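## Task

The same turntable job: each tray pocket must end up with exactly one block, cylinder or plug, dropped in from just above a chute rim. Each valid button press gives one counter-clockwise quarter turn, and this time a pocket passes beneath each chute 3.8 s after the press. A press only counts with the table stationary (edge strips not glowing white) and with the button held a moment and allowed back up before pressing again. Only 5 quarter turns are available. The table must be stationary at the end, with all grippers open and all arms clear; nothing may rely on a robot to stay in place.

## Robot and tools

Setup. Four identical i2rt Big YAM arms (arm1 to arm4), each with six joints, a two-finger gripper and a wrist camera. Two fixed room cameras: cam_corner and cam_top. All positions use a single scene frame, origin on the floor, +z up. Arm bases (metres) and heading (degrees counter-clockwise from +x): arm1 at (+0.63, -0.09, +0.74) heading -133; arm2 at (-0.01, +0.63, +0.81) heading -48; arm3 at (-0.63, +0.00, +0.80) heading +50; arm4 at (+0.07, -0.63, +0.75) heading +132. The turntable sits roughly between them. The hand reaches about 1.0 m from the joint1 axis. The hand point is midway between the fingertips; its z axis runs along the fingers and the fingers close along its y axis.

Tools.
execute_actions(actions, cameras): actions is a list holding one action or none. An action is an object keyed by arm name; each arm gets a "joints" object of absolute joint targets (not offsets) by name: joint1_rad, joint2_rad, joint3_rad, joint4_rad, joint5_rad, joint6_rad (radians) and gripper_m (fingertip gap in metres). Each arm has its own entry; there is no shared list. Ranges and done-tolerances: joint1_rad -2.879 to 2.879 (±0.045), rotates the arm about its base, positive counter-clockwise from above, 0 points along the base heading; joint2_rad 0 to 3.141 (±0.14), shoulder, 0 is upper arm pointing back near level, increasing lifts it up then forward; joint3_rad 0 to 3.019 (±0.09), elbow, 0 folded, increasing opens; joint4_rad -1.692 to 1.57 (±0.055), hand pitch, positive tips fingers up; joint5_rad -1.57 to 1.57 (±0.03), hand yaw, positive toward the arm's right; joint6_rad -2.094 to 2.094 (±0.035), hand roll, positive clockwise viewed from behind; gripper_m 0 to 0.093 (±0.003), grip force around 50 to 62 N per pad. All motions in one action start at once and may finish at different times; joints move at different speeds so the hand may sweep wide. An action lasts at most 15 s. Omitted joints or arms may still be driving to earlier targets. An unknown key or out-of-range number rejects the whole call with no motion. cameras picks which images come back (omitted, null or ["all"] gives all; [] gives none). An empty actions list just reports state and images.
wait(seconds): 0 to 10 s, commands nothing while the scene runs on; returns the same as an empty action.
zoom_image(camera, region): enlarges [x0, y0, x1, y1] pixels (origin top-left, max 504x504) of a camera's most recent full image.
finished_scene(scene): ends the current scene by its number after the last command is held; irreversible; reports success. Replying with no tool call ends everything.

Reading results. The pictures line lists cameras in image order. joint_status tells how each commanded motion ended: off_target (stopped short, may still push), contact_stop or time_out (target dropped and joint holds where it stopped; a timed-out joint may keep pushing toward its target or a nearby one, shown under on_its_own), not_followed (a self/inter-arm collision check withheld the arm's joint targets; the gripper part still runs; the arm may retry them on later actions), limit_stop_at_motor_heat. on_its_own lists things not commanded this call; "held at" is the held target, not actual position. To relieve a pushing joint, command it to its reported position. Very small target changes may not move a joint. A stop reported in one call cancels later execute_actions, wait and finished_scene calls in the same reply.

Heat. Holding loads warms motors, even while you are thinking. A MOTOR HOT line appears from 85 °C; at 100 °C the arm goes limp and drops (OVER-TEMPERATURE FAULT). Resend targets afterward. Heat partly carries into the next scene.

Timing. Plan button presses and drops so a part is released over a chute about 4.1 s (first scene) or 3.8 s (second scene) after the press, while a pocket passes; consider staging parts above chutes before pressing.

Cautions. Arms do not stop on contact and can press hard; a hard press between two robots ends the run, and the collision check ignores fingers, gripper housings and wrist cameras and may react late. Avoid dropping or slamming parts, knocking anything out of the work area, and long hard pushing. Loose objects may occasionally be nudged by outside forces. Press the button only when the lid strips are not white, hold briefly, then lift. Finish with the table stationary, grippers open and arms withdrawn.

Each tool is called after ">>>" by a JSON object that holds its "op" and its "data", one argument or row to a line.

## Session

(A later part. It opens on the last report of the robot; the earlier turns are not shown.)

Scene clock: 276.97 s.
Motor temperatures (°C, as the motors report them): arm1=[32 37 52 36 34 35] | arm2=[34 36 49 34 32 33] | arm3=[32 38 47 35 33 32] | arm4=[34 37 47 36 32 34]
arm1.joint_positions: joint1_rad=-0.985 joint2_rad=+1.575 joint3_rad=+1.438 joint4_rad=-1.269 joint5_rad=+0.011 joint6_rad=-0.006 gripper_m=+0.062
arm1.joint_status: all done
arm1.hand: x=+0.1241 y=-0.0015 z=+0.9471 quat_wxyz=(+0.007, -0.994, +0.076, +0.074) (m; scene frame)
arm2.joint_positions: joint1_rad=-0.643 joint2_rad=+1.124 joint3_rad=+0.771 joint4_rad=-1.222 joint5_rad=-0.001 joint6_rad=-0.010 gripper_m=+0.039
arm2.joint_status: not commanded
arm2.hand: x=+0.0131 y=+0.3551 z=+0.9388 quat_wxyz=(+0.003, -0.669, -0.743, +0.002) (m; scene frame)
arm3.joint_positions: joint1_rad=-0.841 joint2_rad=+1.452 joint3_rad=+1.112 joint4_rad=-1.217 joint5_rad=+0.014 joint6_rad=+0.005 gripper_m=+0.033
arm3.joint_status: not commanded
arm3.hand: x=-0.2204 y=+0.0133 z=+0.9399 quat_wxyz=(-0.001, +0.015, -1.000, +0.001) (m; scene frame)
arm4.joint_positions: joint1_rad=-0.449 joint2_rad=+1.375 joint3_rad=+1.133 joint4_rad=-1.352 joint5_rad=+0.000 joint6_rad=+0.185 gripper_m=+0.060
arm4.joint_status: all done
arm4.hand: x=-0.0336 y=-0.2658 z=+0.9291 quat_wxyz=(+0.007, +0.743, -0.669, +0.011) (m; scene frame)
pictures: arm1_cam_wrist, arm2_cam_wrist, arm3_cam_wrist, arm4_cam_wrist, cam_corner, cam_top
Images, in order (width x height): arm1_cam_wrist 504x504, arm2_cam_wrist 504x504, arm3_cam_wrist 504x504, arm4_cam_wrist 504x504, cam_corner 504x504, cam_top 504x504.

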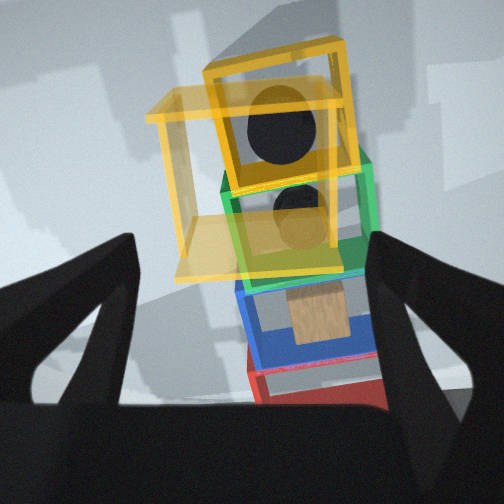

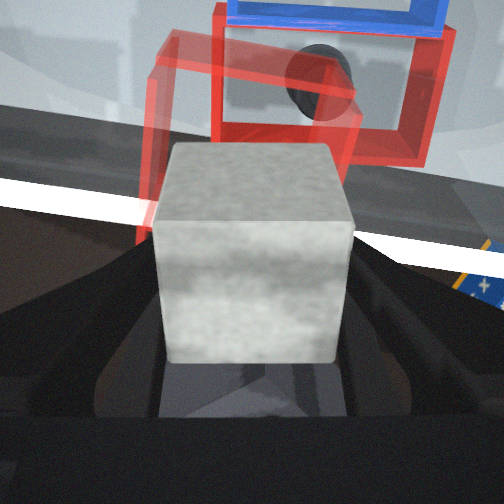

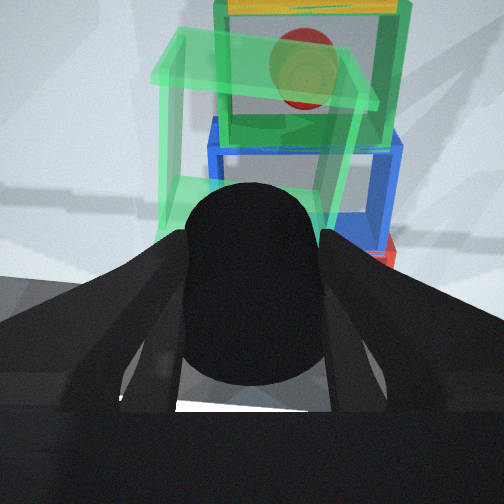

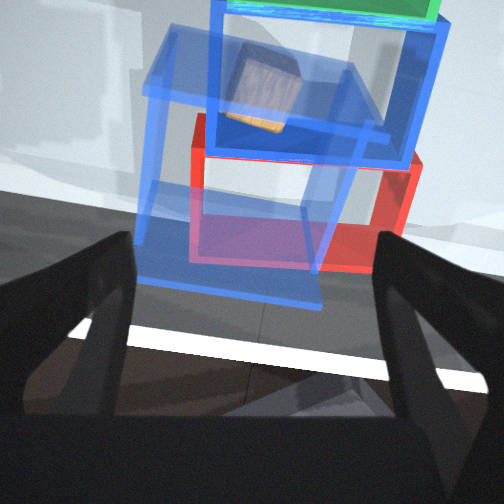

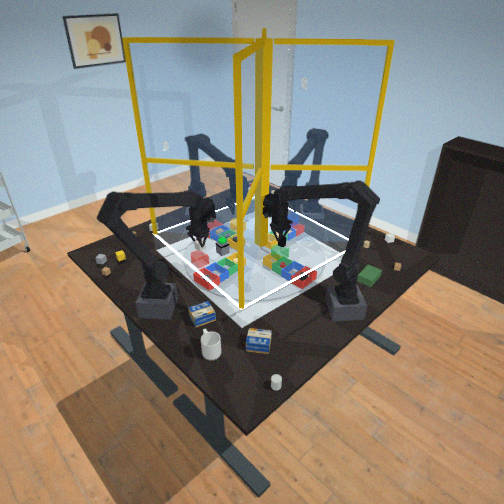

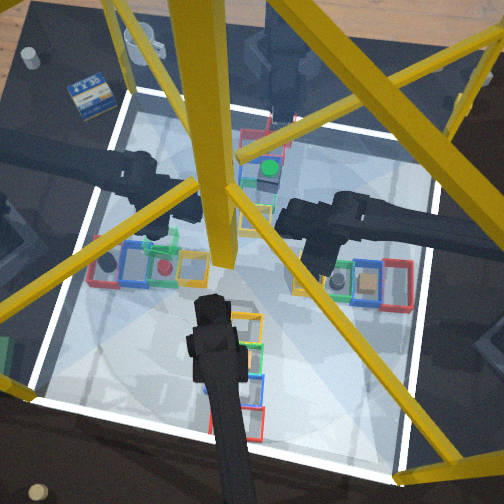

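>>> {"op": "execute_actions", "data": {
  "actions": [
    {"arm1":{"joints":{"joint2_rad":0.902,"joint3_rad":0.987,"joint4_rad":-1.667,"gripper_m":0.094}},"arm4":{"joints":{"joint2_rad":1.073,"joint3_rad":1.067,"joint4_rad":-1.565,"gripper_m":0.094}},"arm2":{"joints":{"joint1_rad":-0.695,"joint2_rad":1.25,"joint3_rad":1.19,"joint4_rad":-1.40,"joint6_rad":0.0}}}
  ],
  "cameras": ["cam_corner"]
}}

>>> {"op": "zoom_image", "data": {
  "camera": "cam_corner",
  "region": [310,190,450,300]
}}

>>> {"op": "zoom_image", "data": {
  "camera": "cam_corner",
  "region": [60,200,200,310]
}}

Scene clock: 298.80 s.
Motor temperatures (°C, as the motors report them): arm1=[32 37 52 36 34 35] | arm2=[34 35 50 34 32 33] | arm3=[32 38 46 35 33 32] | arm4=[34 37 46 36 32 34]
arm1.joint_positions: joint1_rad=-0.985 joint2_rad=+0.894 joint3_rad=+1.002 joint4_rad=-1.656 joint5_rad=+0.011 joint6_rad=-0.006 gripper_m=+0.094
arm1.joint_status: all done
arm1.hand: x=+0.4066 y=-0.0462 z=+1.0008 quat_wxyz=(+0.002, -0.997, +0.076, +0.004) (m; scene frame)
arm2.joint_positions: joint1_rad=-0.693 joint2_rad=+1.243 joint3_rad=+1.162 joint4_rad=-1.389 joint5_rad=-0.001 joint6_rad=-0.010 gripper_m=+0.039
arm2.joint_status: all done
arm2.hand: x=+0.0042 y=+0.2619 z=+1.0515 quat_wxyz=(-0.036, -0.687, -0.725, +0.039) (m; scene frame)
arm3.joint_positions: joint1_rad=-0.841 joint2_rad=+1.452 joint3_rad=+1.112 joint4_rad=-1.217 joint5_rad=+0.014 joint6_rad=+0.005 gripper_m=+0.033
arm3.joint_status: not commanded
arm3.hand: x=-0.2204 y=+0.0133 z=+0.9399 quat_wxyz=(-0.001, +0.015, -1.000, +0.001) (m; scene frame)
arm4.joint_positions: joint1_rad=-0.449 joint2_rad=+1.064 joint3_rad=+1.062 joint4_rad=-1.558 joint5_rad=+0.000 joint6_rad=+0.186 gripper_m=+0.094
arm4.joint_status: all done
arm4.hand: x=-0.0055 y=-0.3593 z=+0.9996 quat_wxyz=(-0.002, +0.743, -0.669, -0.004) (m; scene frame)
pictures: cam_corner
Images, in order (width x height): cam_corner 504x504.

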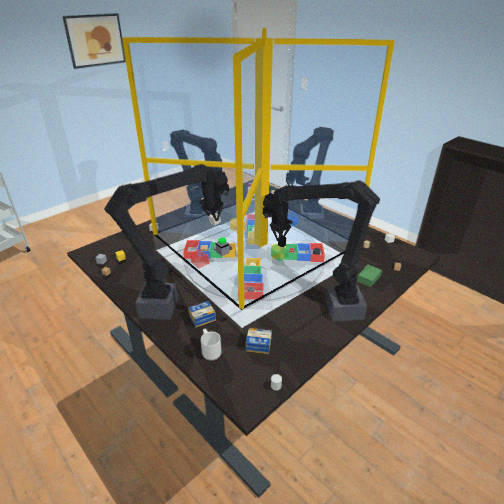

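Region (310, 190, 450, 300) of cam_corner's 504x504 image, scaled by 3.600, with more detail than that image has; it fills the top 396 rows of this view, and the rest is white.

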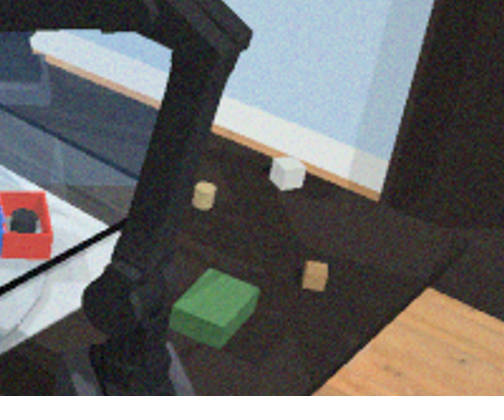

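Region (60, 200, 200, 310) of cam_corner's 504x504 image, scaled by 3.600, with more detail than that image has; it fills the top 396 rows of this view, and the rest is white.

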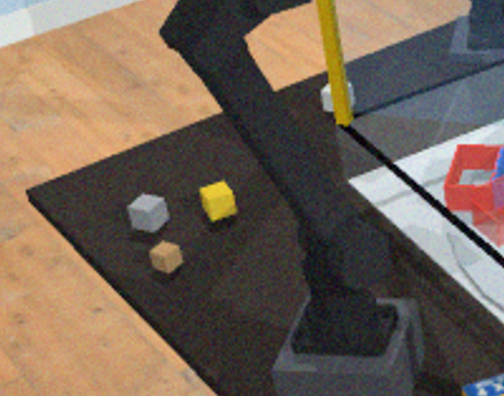

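>>> {"op": "execute_actions", "data": {
  "actions": [
    {"arm1":{"joints":{"joint1_rad":0.722}},"arm4":{"joints":{"joint1_rad":0.686,"joint6_rad":0.0}},"arm2":{"joints":{"joint2_rad":1.495,"joint4_rad":-1.21}}}
  ],
  "cameras": []
}}

>>> {"op": "execute_actions", "data": {
  "actions": [
    {"arm1":{"joints":{"joint2_rad":1.875,"joint3_rad":1.59,"joint4_rad":-1.24}},"arm4":{"joints":{"joint2_rad":1.705,"joint3_rad":1.34,"joint4_rad":-1.16}},"arm2":{"joints":{"joint3_rad":1.105,"joint4_rad":-1.165}}}
  ],
  "cameras": ["arm1_cam_wrist","arm2_cam_wrist","arm4_cam_wrist","cam_top"]
}}

Scene clock: 314.50 s.
Motor temperatures (°C, as the motors report them): arm1=[32 36 49 35 34 35] | arm2=[34 35 52 34 32 33] | arm3=[32 38 46 35 33 32] | arm4=[34 37 47 36 32 34]
arm1.joint_positions: joint1_rad=+0.718 joint2_rad=+0.894 joint3_rad=+1.002 joint4_rad=-1.656 joint5_rad=+0.010 joint6_rad=-0.006 gripper_m=+0.094
arm1.joint_status: all done
arm1.hand: x=+0.6186 y=-0.3065 z=+1.0064 quat_wxyz=(-0.013, -0.714, -0.700, +0.010) (m; scene frame)
arm2.joint_positions: joint1_rad=-0.693 joint2_rad=+1.498 joint3_rad=+1.162 joint4_rad=-1.221 joint5_rad=-0.001 joint6_rad=-0.010 gripper_m=+0.039
arm2.joint_status: all done
arm2.hand: x=+0.0060 y=+0.2053 z=+0.9577 quat_wxyz=(-0.004, -0.688, -0.726, +0.009) (m; scene frame)
arm3.joint_positions: joint1_rad=-0.841 joint2_rad=+1.452 joint3_rad=+1.112 joint4_rad=-1.217 joint5_rad=+0.014 joint6_rad=+0.005 gripper_m=+0.033
arm3.joint_status: not commanded
arm3.hand: x=-0.2204 y=+0.0133 z=+0.9399 quat_wxyz=(-0.001, +0.015, -1.000, +0.001) (m; scene frame)
arm4.joint_positions: joint1_rad=+0.679 joint2_rad=+1.065 joint3_rad=+1.062 joint4_rad=-1.558 joint5_rad=+0.000 joint6_rad=+0.014 gripper_m=+0.094
arm4.joint_status: all done
arm4.hand: x=-0.2038 y=-0.5863 z=+0.9997 quat_wxyz=(+0.000, +0.997, -0.083, -0.005) (m; scene frame)
pictures: none
No camera images: the call's "cameras" was empty. Leave "cameras" out to get every camera's image.

Scene clock: 316.13 s.
Motor temperatures (°C, as the motors report them): arm1=[32 36 49 35 34 35] | arm2=[34 35 52 34 32 33] | arm3=[32 38 46 35 33 32] | arm4=[34 37 47 36 32 34]
arm1.joint_positions: joint1_rad=+0.718 joint2_rad=+1.882 joint3_rad=+1.549 joint4_rad=-1.249 joint5_rad=+0.010 joint6_rad=-0.006 gripper_m=+0.094
arm1.joint_status: all done
arm1.hand: x=+0.6121 y=-0.6457 z=+0.8458 quat_wxyz=(-0.001, -0.714, -0.700, -0.002) (m; scene frame)
arm2.joint_positions: joint1_rad=-0.693 joint2_rad=+1.495 joint3_rad=+1.100 joint4_rad=-1.177 joint5_rad=-0.001 joint6_rad=-0.010 gripper_m=+0.039
arm2.joint_status: all done
arm2.hand: x=+0.0052 y=+0.2180 z=+0.9363 quat_wxyz=(+0.001, -0.688, -0.726, +0.003) (m; scene frame)
arm3.joint_positions: joint1_rad=-0.841 joint2_rad=+1.452 joint3_rad=+1.112 joint4_rad=-1.217 joint5_rad=+0.014 joint6_rad=+0.005 gripper_m=+0.033
arm3.joint_status: not commanded
arm3.hand: x=-0.2204 y=+0.0133 z=+0.9399 quat_wxyz=(-0.001, +0.015, -1.000, +0.001) (m; scene frame)
arm4.joint_positions: joint1_rad=+0.679 joint2_rad=+1.731 joint3_rad=+1.310 joint4_rad=-1.170 joint5_rad=+0.000 joint6_rad=+0.014 gripper_m=+0.094
arm4.joint_status: all done
arm4.hand: x=-0.4123 y=-0.5545 z=+0.8435 quat_wxyz=(+0.001, +0.996, -0.083, +0.010) (m; scene frame)
pictures: arm1_cam_wrist, arm2_cam_wrist, arm4_cam_wrist, cam_top
Images, in order (width x height): arm1_cam_wrist 504x504, arm2_cam_wrist 504x504, arm4_cam_wrist 504x504, cam_top 504x504.

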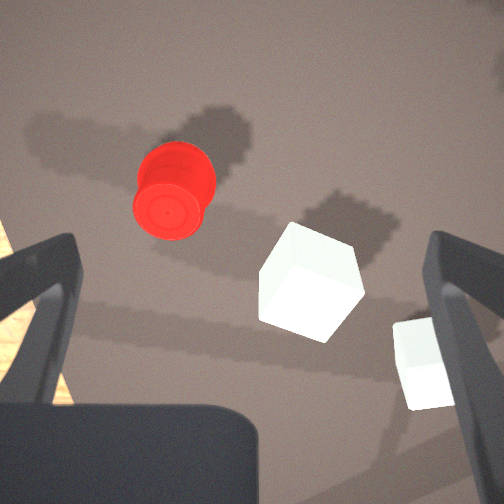

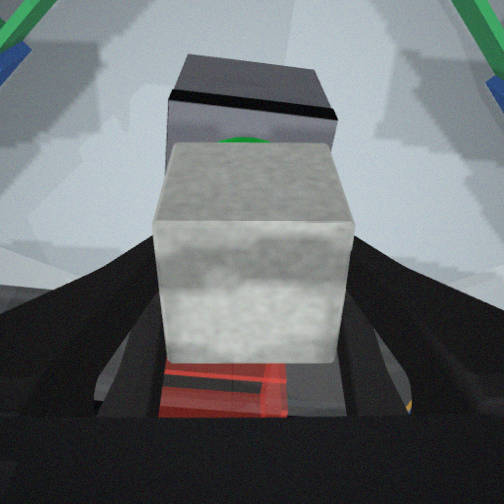

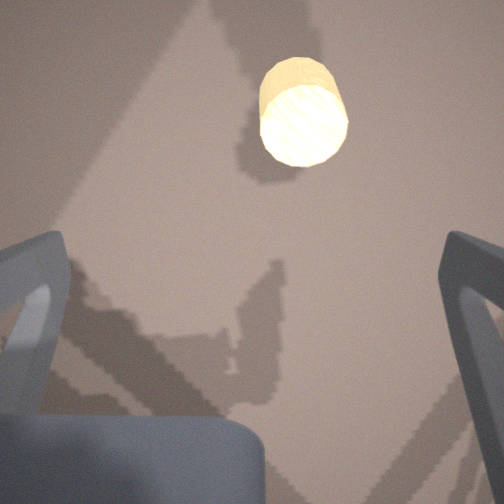

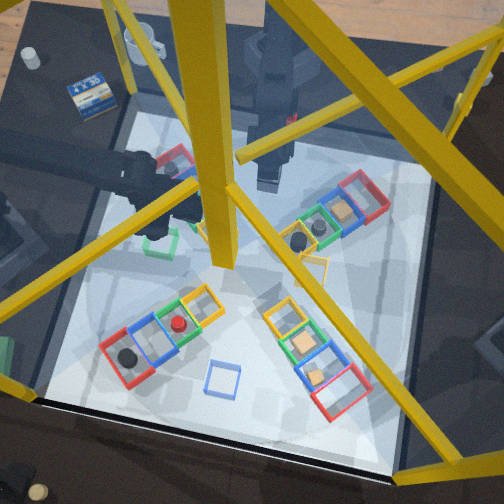

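>>> {"op": "execute_actions", "data": {
  "actions": [
    {"arm1":{"joints":{"joint1_rad":0.79,"gripper_m":0.07}},"arm4":{"joints":{"joint1_rad":0.635,"gripper_m":0.075}}}
  ],
  "cameras": []
}}

>>> {"op": "execute_actions", "data": {
  "actions": [
    {"arm1":{"joints":{"joint2_rad":1.925,"joint3_rad":1.35,"joint4_rad":-0.975}},"arm4":{"joints":{"joint2_rad":1.862,"joint3_rad":1.22,"joint4_rad":-0.91}}}
  ],
  "cameras": ["arm1_cam_wrist","arm4_cam_wrist"]
}}

Scene clock: 330.43 s.
Motor temperatures (°C, as the motors report them): arm1=[32 38 51 35 34 35] | arm2=[34 36 51 34 32 33] | arm3=[32 38 46 35 33 32] | arm4=[34 38 48 36 32 34]
arm1.joint_positions: joint1_rad=+0.798 joint2_rad=+1.882 joint3_rad=+1.549 joint4_rad=-1.249 joint5_rad=+0.010 joint6_rad=-0.006 gripper_m=+0.070
arm1.joint_status: all done
arm1.hand: x=+0.6568 y=-0.6452 z=+0.8464 quat_wxyz=(-0.001, -0.685, -0.728, -0.001) (m; scene frame)
arm2.joint_positions: joint1_rad=-0.693 joint2_rad=+1.495 joint3_rad=+1.100 joint4_rad=-1.177 joint5_rad=-0.001 joint6_rad=-0.010 gripper_m=+0.039
arm2.joint_status: not commanded
arm2.hand: x=+0.0052 y=+0.2180 z=+0.9363 quat_wxyz=(+0.001, -0.688, -0.726, +0.003) (m; scene frame)
arm3.joint_positions: joint1_rad=-0.841 joint2_rad=+1.452 joint3_rad=+1.112 joint4_rad=-1.217 joint5_rad=+0.014 joint6_rad=+0.005 gripper_m=+0.033
arm3.joint_status: not commanded
arm3.hand: x=-0.2204 y=+0.0133 z=+0.9399 quat_wxyz=(-0.001, +0.015, -1.000, +0.001) (m; scene frame)
arm4.joint_positions: joint1_rad=+0.641 joint2_rad=+1.731 joint3_rad=+1.310 joint4_rad=-1.170 joint5_rad=+0.000 joint6_rad=+0.014 gripper_m=+0.075
arm4.joint_status: all done
arm4.hand: x=-0.4092 y=-0.5363 z=+0.8435 quat_wxyz=(+0.002, +0.995, -0.102, +0.010) (m; scene frame)
pictures: none
No camera images: the call's "cameras" was empty. Leave "cameras" out to get every camera's image.

Scene clock: 331.50 s.
Motor temperatures (°C, as the motors report them): arm1=[32 38 51 35 34 35] | arm2=[34 36 51 34 32 33] | arm3=[32 38 46 35 33 32] | arm4=[34 38 48 36 32 34]
arm1.joint_positions: joint1_rad=+0.798 joint2_rad=+1.910 joint3_rad=+1.355 joint4_rad=-0.992 joint5_rad=+0.010 joint6_rad=-0.006 gripper_m=+0.070
arm1.joint_status: all done
arm1.hand: x=+0.6569 y=-0.6278 z=+0.7644 quat_wxyz=(-0.014, -0.686, -0.728, +0.011) (m; scene frame)
arm2.joint_positions: joint1_rad=-0.693 joint2_rad=+1.495 joint3_rad=+1.100 joint4_rad=-1.177 joint5_rad=-0.001 joint6_rad=-0.010 gripper_m=+0.039
arm2.joint_status: not commanded
arm2.hand: x=+0.0052 y=+0.2180 z=+0.9363 quat_wxyz=(+0.001, -0.688, -0.726, +0.003) (m; scene frame)
arm3.joint_positions: joint1_rad=-0.841 joint2_rad=+1.452 joint3_rad=+1.112 joint4_rad=-1.217 joint5_rad=+0.014 joint6_rad=+0.005 gripper_m=+0.033
arm3.joint_status: not commanded
arm3.hand: x=-0.2204 y=+0.0133 z=+0.9399 quat_wxyz=(-0.001, +0.015, -1.000, +0.001) (m; scene frame)
arm4.joint_positions: joint1_rad=+0.641 joint2_rad=+1.885 joint3_rad=+1.215 joint4_rad=-0.922 joint5_rad=+0.000 joint6_rad=+0.014 gripper_m=+0.075
arm4.joint_status: all done
arm4.hand: x=-0.4134 y=-0.5357 z=+0.7382 quat_wxyz=(+0.002, +0.995, -0.102, +0.011) (m; scene frame)
pictures: arm1_cam_wrist, arm4_cam_wrist
Images, in order (width x height): arm1_cam_wrist 504x504, arm4_cam_wrist 504x504.

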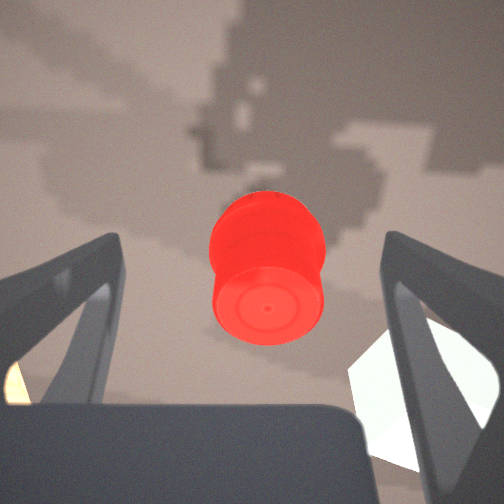

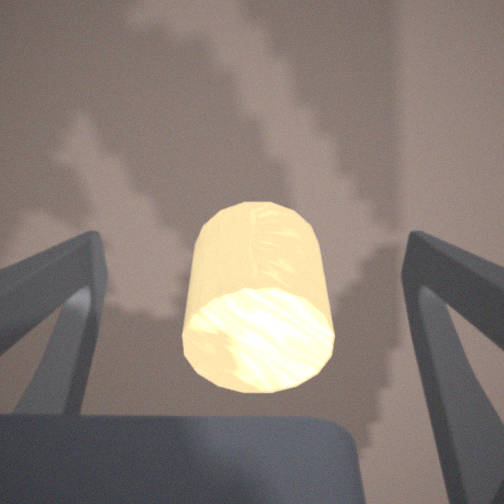

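>>> {"op": "execute_actions", "data": {
  "actions": [
    {"arm1":{"joints":{"joint2_rad":1.955,"joint4_rad":-0.955,"gripper_m":0.055}},"arm4":{"joints":{"gripper_m":0.012}}}
  ],
  "cameras": ["arm1_cam_wrist"]
}}

Scene clock: 338.33 s.
Motor temperatures (°C, as the motors report them): arm1=[32 38 49 35 34 35] | arm2=[34 36 50 34 32 33] | arm3=[32 38 46 35 33 32] | arm4=[34 38 47 36 32 34]
arm1.joint_positions: joint1_rad=+0.798 joint2_rad=+1.921 joint3_rad=+1.355 joint4_rad=-0.972 joint5_rad=+0.010 joint6_rad=-0.006 gripper_m=+0.055
arm1.joint_status: all done
arm1.hand: x=+0.6572 y=-0.6316 z=+0.7590 quat_wxyz=(-0.017, -0.686, -0.728, +0.014) (m; scene frame)
arm2.joint_positions: joint1_rad=-0.693 joint2_rad=+1.495 joint3_rad=+1.100 joint4_rad=-1.177 joint5_rad=-0.001 joint6_rad=-0.010 gripper_m=+0.039
arm2.joint_status: not commanded
arm2.hand: x=+0.0052 y=+0.2180 z=+0.9363 quat_wxyz=(+0.001, -0.688, -0.726, +0.003) (m; scene frame)
arm3.joint_positions: joint1_rad=-0.841 joint2_rad=+1.452 joint3_rad=+1.112 joint4_rad=-1.217 joint5_rad=+0.014 joint6_rad=+0.005 gripper_m=+0.033
arm3.joint_status: not commanded
arm3.hand: x=-0.2204 y=+0.0133 z=+0.9399 quat_wxyz=(-0.001, +0.015, -1.000, +0.001) (m; scene frame)
arm4.joint_positions: joint1_rad=+0.641 joint2_rad=+1.885 joint3_rad=+1.215 joint4_rad=-0.922 joint5_rad=+0.000 joint6_rad=+0.014 gripper_m=+0.031
arm4.joint_status: gripper_m off_target (ended at +0.031, target +0.012)
arm4.hand: x=-0.4134 y=-0.5357 z=+0.7382 quat_wxyz=(+0.002, +0.995, -0.102, +0.011) (m; scene frame)
pictures: arm1_cam_wrist
Images, in order (width x height): arm1_cam_wrist 504x504.

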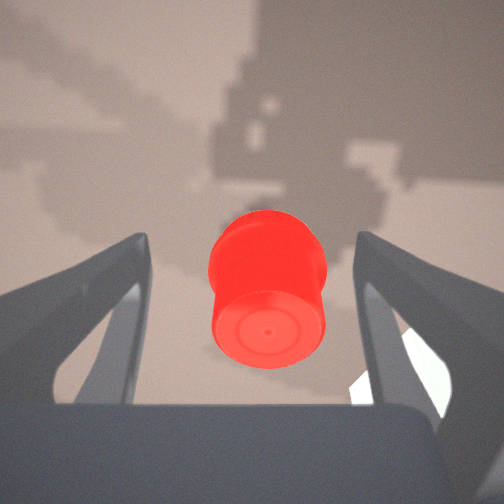

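>>> {"op": "execute_actions", "data": {
  "actions": [
    {"arm1":{"joints":{"joint3_rad":1.325,"joint4_rad":-0.95,"gripper_m":0.045}}}
  ],
  "cameras": []
}}

>>> {"op": "execute_actions", "data": {
  "actions": [
    {"arm1":{"joints":{"gripper_m":0.012}},"arm4":{"joints":{"joint2_rad":1.073,"joint3_rad":1.067,"joint4_rad":-1.565}}}
  ],
  "cameras": ["arm1_cam_wrist"]
}}

Scene clock: 343.30 s.
Motor temperatures (°C, as the motors report them): arm1=[32 38 48 35 34 35] | arm2=[34 36 50 34 32 33] | arm3=[32 38 46 35 33 32] | arm4=[34 38 46 36 32 34]
arm1.joint_positions: joint1_rad=+0.798 joint2_rad=+1.922 joint3_rad=+1.336 joint4_rad=-0.965 joint5_rad=+0.010 joint6_rad=-0.006 gripper_m=+0.045
arm1.joint_status: all done
arm1.hand: x=+0.6569 y=-0.6245 z=+0.7523 quat_wxyz=(-0.012, -0.686, -0.728, +0.009) (m; scene frame)
arm2.joint_positions: joint1_rad=-0.693 joint2_rad=+1.495 joint3_rad=+1.100 joint4_rad=-1.177 joint5_rad=-0.001 joint6_rad=-0.010 gripper_m=+0.039
arm2.joint_status: not commanded
arm2.hand: x=+0.0052 y=+0.2180 z=+0.9363 quat_wxyz=(+0.001, -0.688, -0.726, +0.003) (m; scene frame)
arm3.joint_positions: joint1_rad=-0.841 joint2_rad=+1.452 joint3_rad=+1.112 joint4_rad=-1.217 joint5_rad=+0.014 joint6_rad=+0.005 gripper_m=+0.033
arm3.joint_status: not commanded
arm3.hand: x=-0.2204 y=+0.0133 z=+0.9399 quat_wxyz=(-0.001, +0.015, -1.000, +0.001) (m; scene frame)
arm4.joint_positions: joint1_rad=+0.641 joint2_rad=+1.885 joint3_rad=+1.215 joint4_rad=-0.922 joint5_rad=+0.000 joint6_rad=+0.014 gripper_m=+0.031
arm4.joint_status: not commanded
arm4.hand: x=-0.4134 y=-0.5357 z=+0.7382 quat_wxyz=(+0.002, +0.995, -0.102, +0.011) (m; scene frame)
pictures: none
No camera images: the call's "cameras" was empty. Leave "cameras" out to get every camera's image.

Scene clock: 344.63 s.
Motor temperatures (°C, as the motors report them): arm1=[32 38 48 35 34 35] | arm2=[34 36 50 34 32 33] | arm3=[32 38 46 35 33 32] | arm4=[34 38 46 36 32 34]
arm1.joint_positions: joint1_rad=+0.798 joint2_rad=+1.922 joint3_rad=+1.336 joint4_rad=-0.965 joint5_rad=+0.010 joint6_rad=-0.006 gripper_m=+0.024
arm1.joint_status: gripper_m off_target (ended at +0.024, target +0.012)
arm1.hand: x=+0.6568 y=-0.6246 z=+0.7523 quat_wxyz=(-0.012, -0.686, -0.728, +0.010) (m; scene frame)
arm2.joint_positions: joint1_rad=-0.693 joint2_rad=+1.495 joint3_rad=+1.100 joint4_rad=-1.177 joint5_rad=-0.001 joint6_rad=-0.010 gripper_m=+0.039
arm2.joint_status: not commanded
arm2.hand: x=+0.0052 y=+0.2180 z=+0.9363 quat_wxyz=(+0.001, -0.688, -0.726, +0.003) (m; scene frame)
arm3.joint_positions: joint1_rad=-0.841 joint2_rad=+1.452 joint3_rad=+1.112 joint4_rad=-1.217 joint5_rad=+0.014 joint6_rad=+0.005 gripper_m=+0.033
arm3.joint_status: not commanded
arm3.hand: x=-0.2204 y=+0.0133 z=+0.9399 quat_wxyz=(-0.001, +0.015, -1.000, +0.001) (m; scene frame)
arm4.joint_positions: joint1_rad=+0.641 joint2_rad=+1.065 joint3_rad=+1.062 joint4_rad=-1.557 joint5_rad=+0.000 joint6_rad=+0.014 gripper_m=+0.031
arm4.joint_status: all done
arm4.hand: x=-0.2021 y=-0.5759 z=+0.9995 quat_wxyz=(+0.000, +0.995, -0.102, -0.005) (m; scene frame)
pictures: arm1_cam_wrist
Images, in order (width x height): arm1_cam_wrist 504x504.

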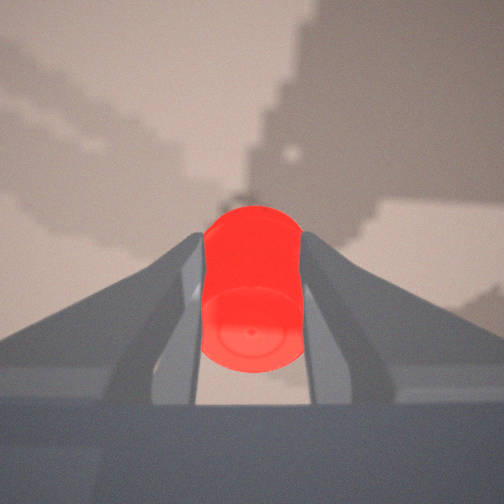

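>>> {"op": "execute_actions", "data": {
  "actions": [
    {"arm1":{"joints":{"joint2_rad":0.902,"joint3_rad":0.987,"joint4_rad":-1.667}},"arm4":{"joints":{"joint1_rad":-0.455,"joint6_rad":0.2}}}
  ],
  "cameras": []
}}

>>> {"op": "execute_actions", "data": {
  "actions": [
    {"arm1":{"joints":{"joint1_rad":-0.99}},"arm4":{"joints":{"joint2_rad":1.365,"joint3_rad":1.29,"joint4_rad":-1.445}}}
  ],
  "cameras": []
}}

>>> {"op": "execute_actions", "data": {
  "actions": [
    {"arm1":{"joints":{"joint2_rad":1.50,"joint3_rad":1.44,"joint4_rad":-1.293}},"arm4":{"joints":{"joint3_rad":1.135,"joint4_rad":-1.34}}}
  ],
  "cameras": []
}}

>>> {"op": "execute_actions", "data": {
  "actions": [
    {"arm1":{"joints":{"joint2_rad":1.59,"joint3_rad":1.48,"joint4_rad":-1.255}}}
  ]
}}

Scene clock: 356.40 s.
Motor temperatures (°C, as the motors report them): arm1=[32 38 47 35 34 35] | arm2=[34 36 50 34 32 33] | arm3=[32 38 46 35 33 32] | arm4=[34 37 47 36 32 34]
arm1.joint_positions: joint1_rad=+0.798 joint2_rad=+0.902 joint3_rad=+0.996 joint4_rad=-1.653 joint5_rad=+0.010 joint6_rad=-0.006 gripper_m=+0.024
arm1.joint_status: all done
arm1.hand: x=+0.6364 y=-0.3066 z=+1.0026 quat_wxyz=(-0.009, -0.686, -0.728, +0.007) (m; scene frame)
arm2.joint_positions: joint1_rad=-0.693 joint2_rad=+1.495 joint3_rad=+1.100 joint4_rad=-1.177 joint5_rad=-0.001 joint6_rad=-0.010 gripper_m=+0.039
arm2.joint_status: not commanded
arm2.hand: x=+0.0052 y=+0.2180 z=+0.9363 quat_wxyz=(+0.001, -0.688, -0.726, +0.003) (m; scene frame)
arm3.joint_positions: joint1_rad=-0.841 joint2_rad=+1.452 joint3_rad=+1.112 joint4_rad=-1.217 joint5_rad=+0.014 joint6_rad=+0.005 gripper_m=+0.033
arm3.joint_status: not commanded
arm3.hand: x=-0.2204 y=+0.0133 z=+0.9399 quat_wxyz=(-0.001, +0.015, -1.000, +0.001) (m; scene frame)
arm4.joint_positions: joint1_rad=-0.448 joint2_rad=+1.065 joint3_rad=+1.062 joint4_rad=-1.557 joint5_rad=+0.000 joint6_rad=+0.186 gripper_m=+0.031
arm4.joint_status: all done
arm4.hand: x=-0.0057 y=-0.3590 z=+0.9990 quat_wxyz=(-0.002, +0.744, -0.669, -0.004) (m; scene frame)
pictures: none
No camera images: the call's "cameras" was empty. Leave "cameras" out to get every camera's image.

Scene clock: 358.27 s.
Motor temperatures (°C, as the motors report them): arm1=[32 38 47 35 34 35] | arm2=[34 36 50 34 32 33] | arm3=[32 38 46 35 33 32] | arm4=[34 37 47 36 32 34]
arm1.joint_positions: joint1_rad=-0.987 joint2_rad=+0.902 joint3_rad=+0.996 joint4_rad=-1.653 joint5_rad=+0.011 joint6_rad=-0.006 gripper_m=+0.024
arm1.joint_status: all done
arm1.hand: x=+0.4065 y=-0.0458 z=+0.9968 quat_wxyz=(+0.001, -0.997, +0.077, -0.002) (m; scene frame)
arm2.joint_positions: joint1_rad=-0.693 joint2_rad=+1.495 joint3_rad=+1.100 joint4_rad=-1.177 joint5_rad=-0.001 joint6_rad=-0.010 gripper_m=+0.039
arm2.joint_status: not commanded
arm2.hand: x=+0.0052 y=+0.2180 z=+0.9363 quat_wxyz=(+0.001, -0.688, -0.726, +0.003) (m; scene frame)
arm3.joint_positions: joint1_rad=-0.841 joint2_rad=+1.452 joint3_rad=+1.112 joint4_rad=-1.217 joint5_rad=+0.014 joint6_rad=+0.005 gripper_m=+0.033
arm3.joint_status: not commanded
arm3.hand: x=-0.2204 y=+0.0133 z=+0.9399 quat_wxyz=(-0.001, +0.015, -1.000, +0.001) (m; scene frame)
arm4.joint_positions: joint1_rad=-0.448 joint2_rad=+1.376 joint3_rad=+1.238 joint4_rad=-1.449 joint5_rad=+0.000 joint6_rad=+0.186 gripper_m=+0.031
arm4.joint_status: all done
arm4.hand: x=-0.0365 y=-0.2562 z=+0.9682 quat_wxyz=(+0.005, +0.743, -0.669, +0.007) (m; scene frame)
pictures: none
No camera images: the call's "cameras" was empty. Leave "cameras" out to get every camera's image.

Scene clock: 359.60 s.
Motor temperatures (°C, as the motors report them): arm1=[32 38 48 35 34 35] | arm2=[34 36 50 34 32 33] | arm3=[32 38 46 35 33 32] | arm4=[34 37 47 36 32 34]
arm1.joint_positions: joint1_rad=-0.987 joint2_rad=+1.505 joint3_rad=+1.391 joint4_rad=-1.305 joint5_rad=+0.011 joint6_rad=-0.006 gripper_m=+0.024
arm1.joint_status: all done
arm1.hand: x=+0.1522 y=-0.0052 z=+0.9597 quat_wxyz=(+0.007, -0.995, +0.077, +0.068) (m; scene frame)
arm2.joint_positions: joint1_rad=-0.693 joint2_rad=+1.495 joint3_rad=+1.100 joint4_rad=-1.177 joint5_rad=-0.001 joint6_rad=-0.010 gripper_m=+0.039
arm2.joint_status: not commanded
arm2.hand: x=+0.0052 y=+0.2180 z=+0.9363 quat_wxyz=(+0.001, -0.688, -0.726, +0.003) (m; scene frame)
arm3.joint_positions: joint1_rad=-0.841 joint2_rad=+1.452 joint3_rad=+1.112 joint4_rad=-1.217 joint5_rad=+0.014 joint6_rad=+0.005 gripper_m=+0.033
arm3.joint_status: not commanded
arm3.hand: x=-0.2204 y=+0.0133 z=+0.9399 quat_wxyz=(-0.001, +0.015, -1.000, +0.001) (m; scene frame)
arm4.joint_positions: joint1_rad=-0.448 joint2_rad=+1.375 joint3_rad=+1.133 joint4_rad=-1.352 joint5_rad=+0.000 joint6_rad=+0.186 gripper_m=+0.031
arm4.joint_status: all done
arm4.hand: x=-0.0337 y=-0.2658 z=+0.9292 quat_wxyz=(+0.007, +0.743, -0.669, +0.011) (m; scene frame)
pictures: none
No camera images: the call's "cameras" was empty. Leave "cameras" out to get every camera's image.

Scene clock: 360.43 s.
Motor temperatures (°C, as the motors report them): arm1=[32 38 48 35 34 35] | arm2=[34 36 50 34 32 33] | arm3=[32 38 46 35 33 32] | arm4=[34 37 47 36 32 34]
arm1.joint_positions: joint1_rad=-0.987 joint2_rad=+1.574 joint3_rad=+1.439 joint4_rad=-1.269 joint5_rad=+0.011 joint6_rad=-0.006 gripper_m=+0.024
arm1.joint_status: all done
arm1.hand: x=+0.1238 y=-0.0007 z=+0.9481 quat_wxyz=(+0.008, -0.994, +0.077, +0.075) (m; scene frame)
arm2.joint_positions: joint1_rad=-0.693 joint2_rad=+1.495 joint3_rad=+1.100 joint4_rad=-1.177 joint5_rad=-0.001 joint6_rad=-0.010 gripper_m=+0.039
arm2.joint_status: not commanded
arm2.hand: x=+0.0052 y=+0.2180 z=+0.9363 quat_wxyz=(+0.001, -0.688, -0.726, +0.003) (m; scene frame)
arm3.joint_positions: joint1_rad=-0.841 joint2_rad=+1.452 joint3_rad=+1.112 joint4_rad=-1.217 joint5_rad=+0.014 joint6_rad=+0.005 gripper_m=+0.033
arm3.joint_status: not commanded
arm3.hand: x=-0.2204 y=+0.0133 z=+0.9399 quat_wxyz=(-0.001, +0.015, -1.000, +0.001) (m; scene frame)
arm4.joint_positions: joint1_rad=-0.448 joint2_rad=+1.375 joint3_rad=+1.133 joint4_rad=-1.352 joint5_rad=+0.000 joint6_rad=+0.186 gripper_m=+0.031
arm4.joint_status: not commanded
arm4.hand: x=-0.0337 y=-0.2658 z=+0.9292 quat_wxyz=(+0.007, +0.743, -0.669, +0.011) (m; scene frame)
pictures: arm1_cam_wrist, arm2_cam_wrist, arm3_cam_wrist, arm4_cam_wrist, cam_corner, cam_top
Images, in order (width x height): arm1_cam_wrist 504x504, arm2_cam_wrist 504x504, arm3_cam_wrist 504x504, arm4_cam_wrist 504x504, cam_corner 504x504, cam_top 504x504.

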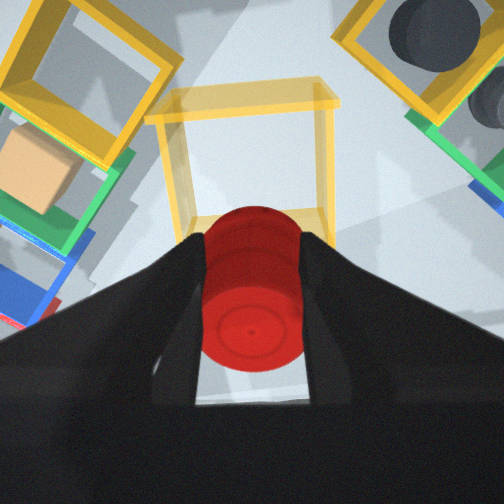

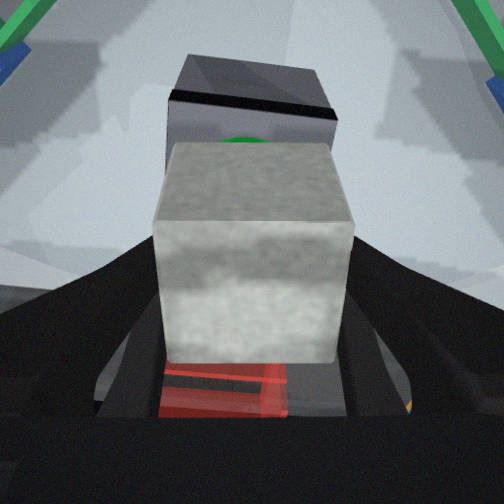

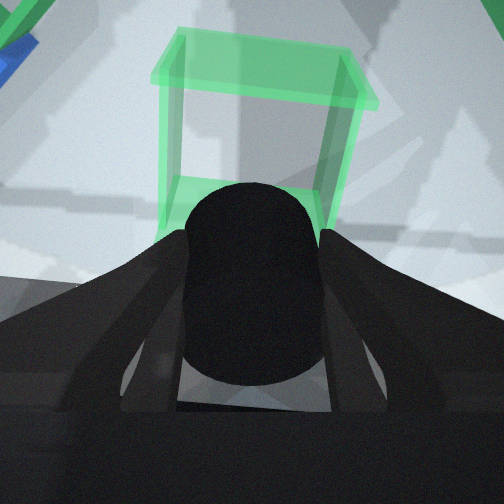

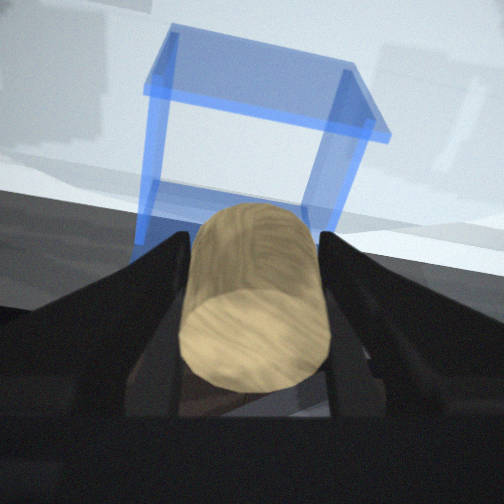

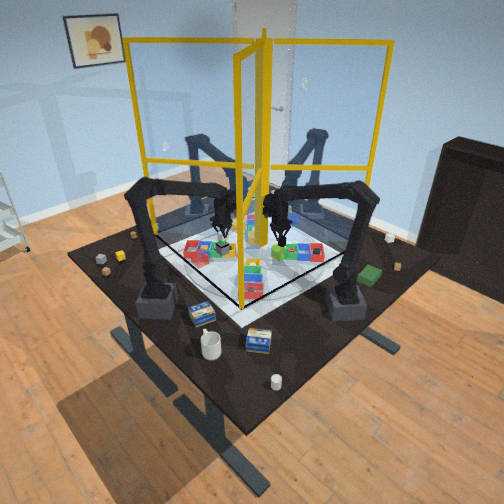

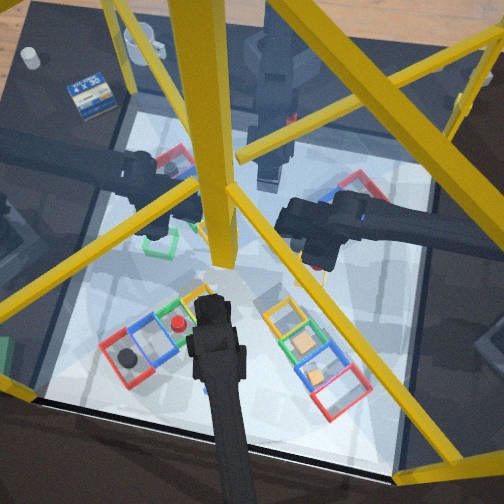

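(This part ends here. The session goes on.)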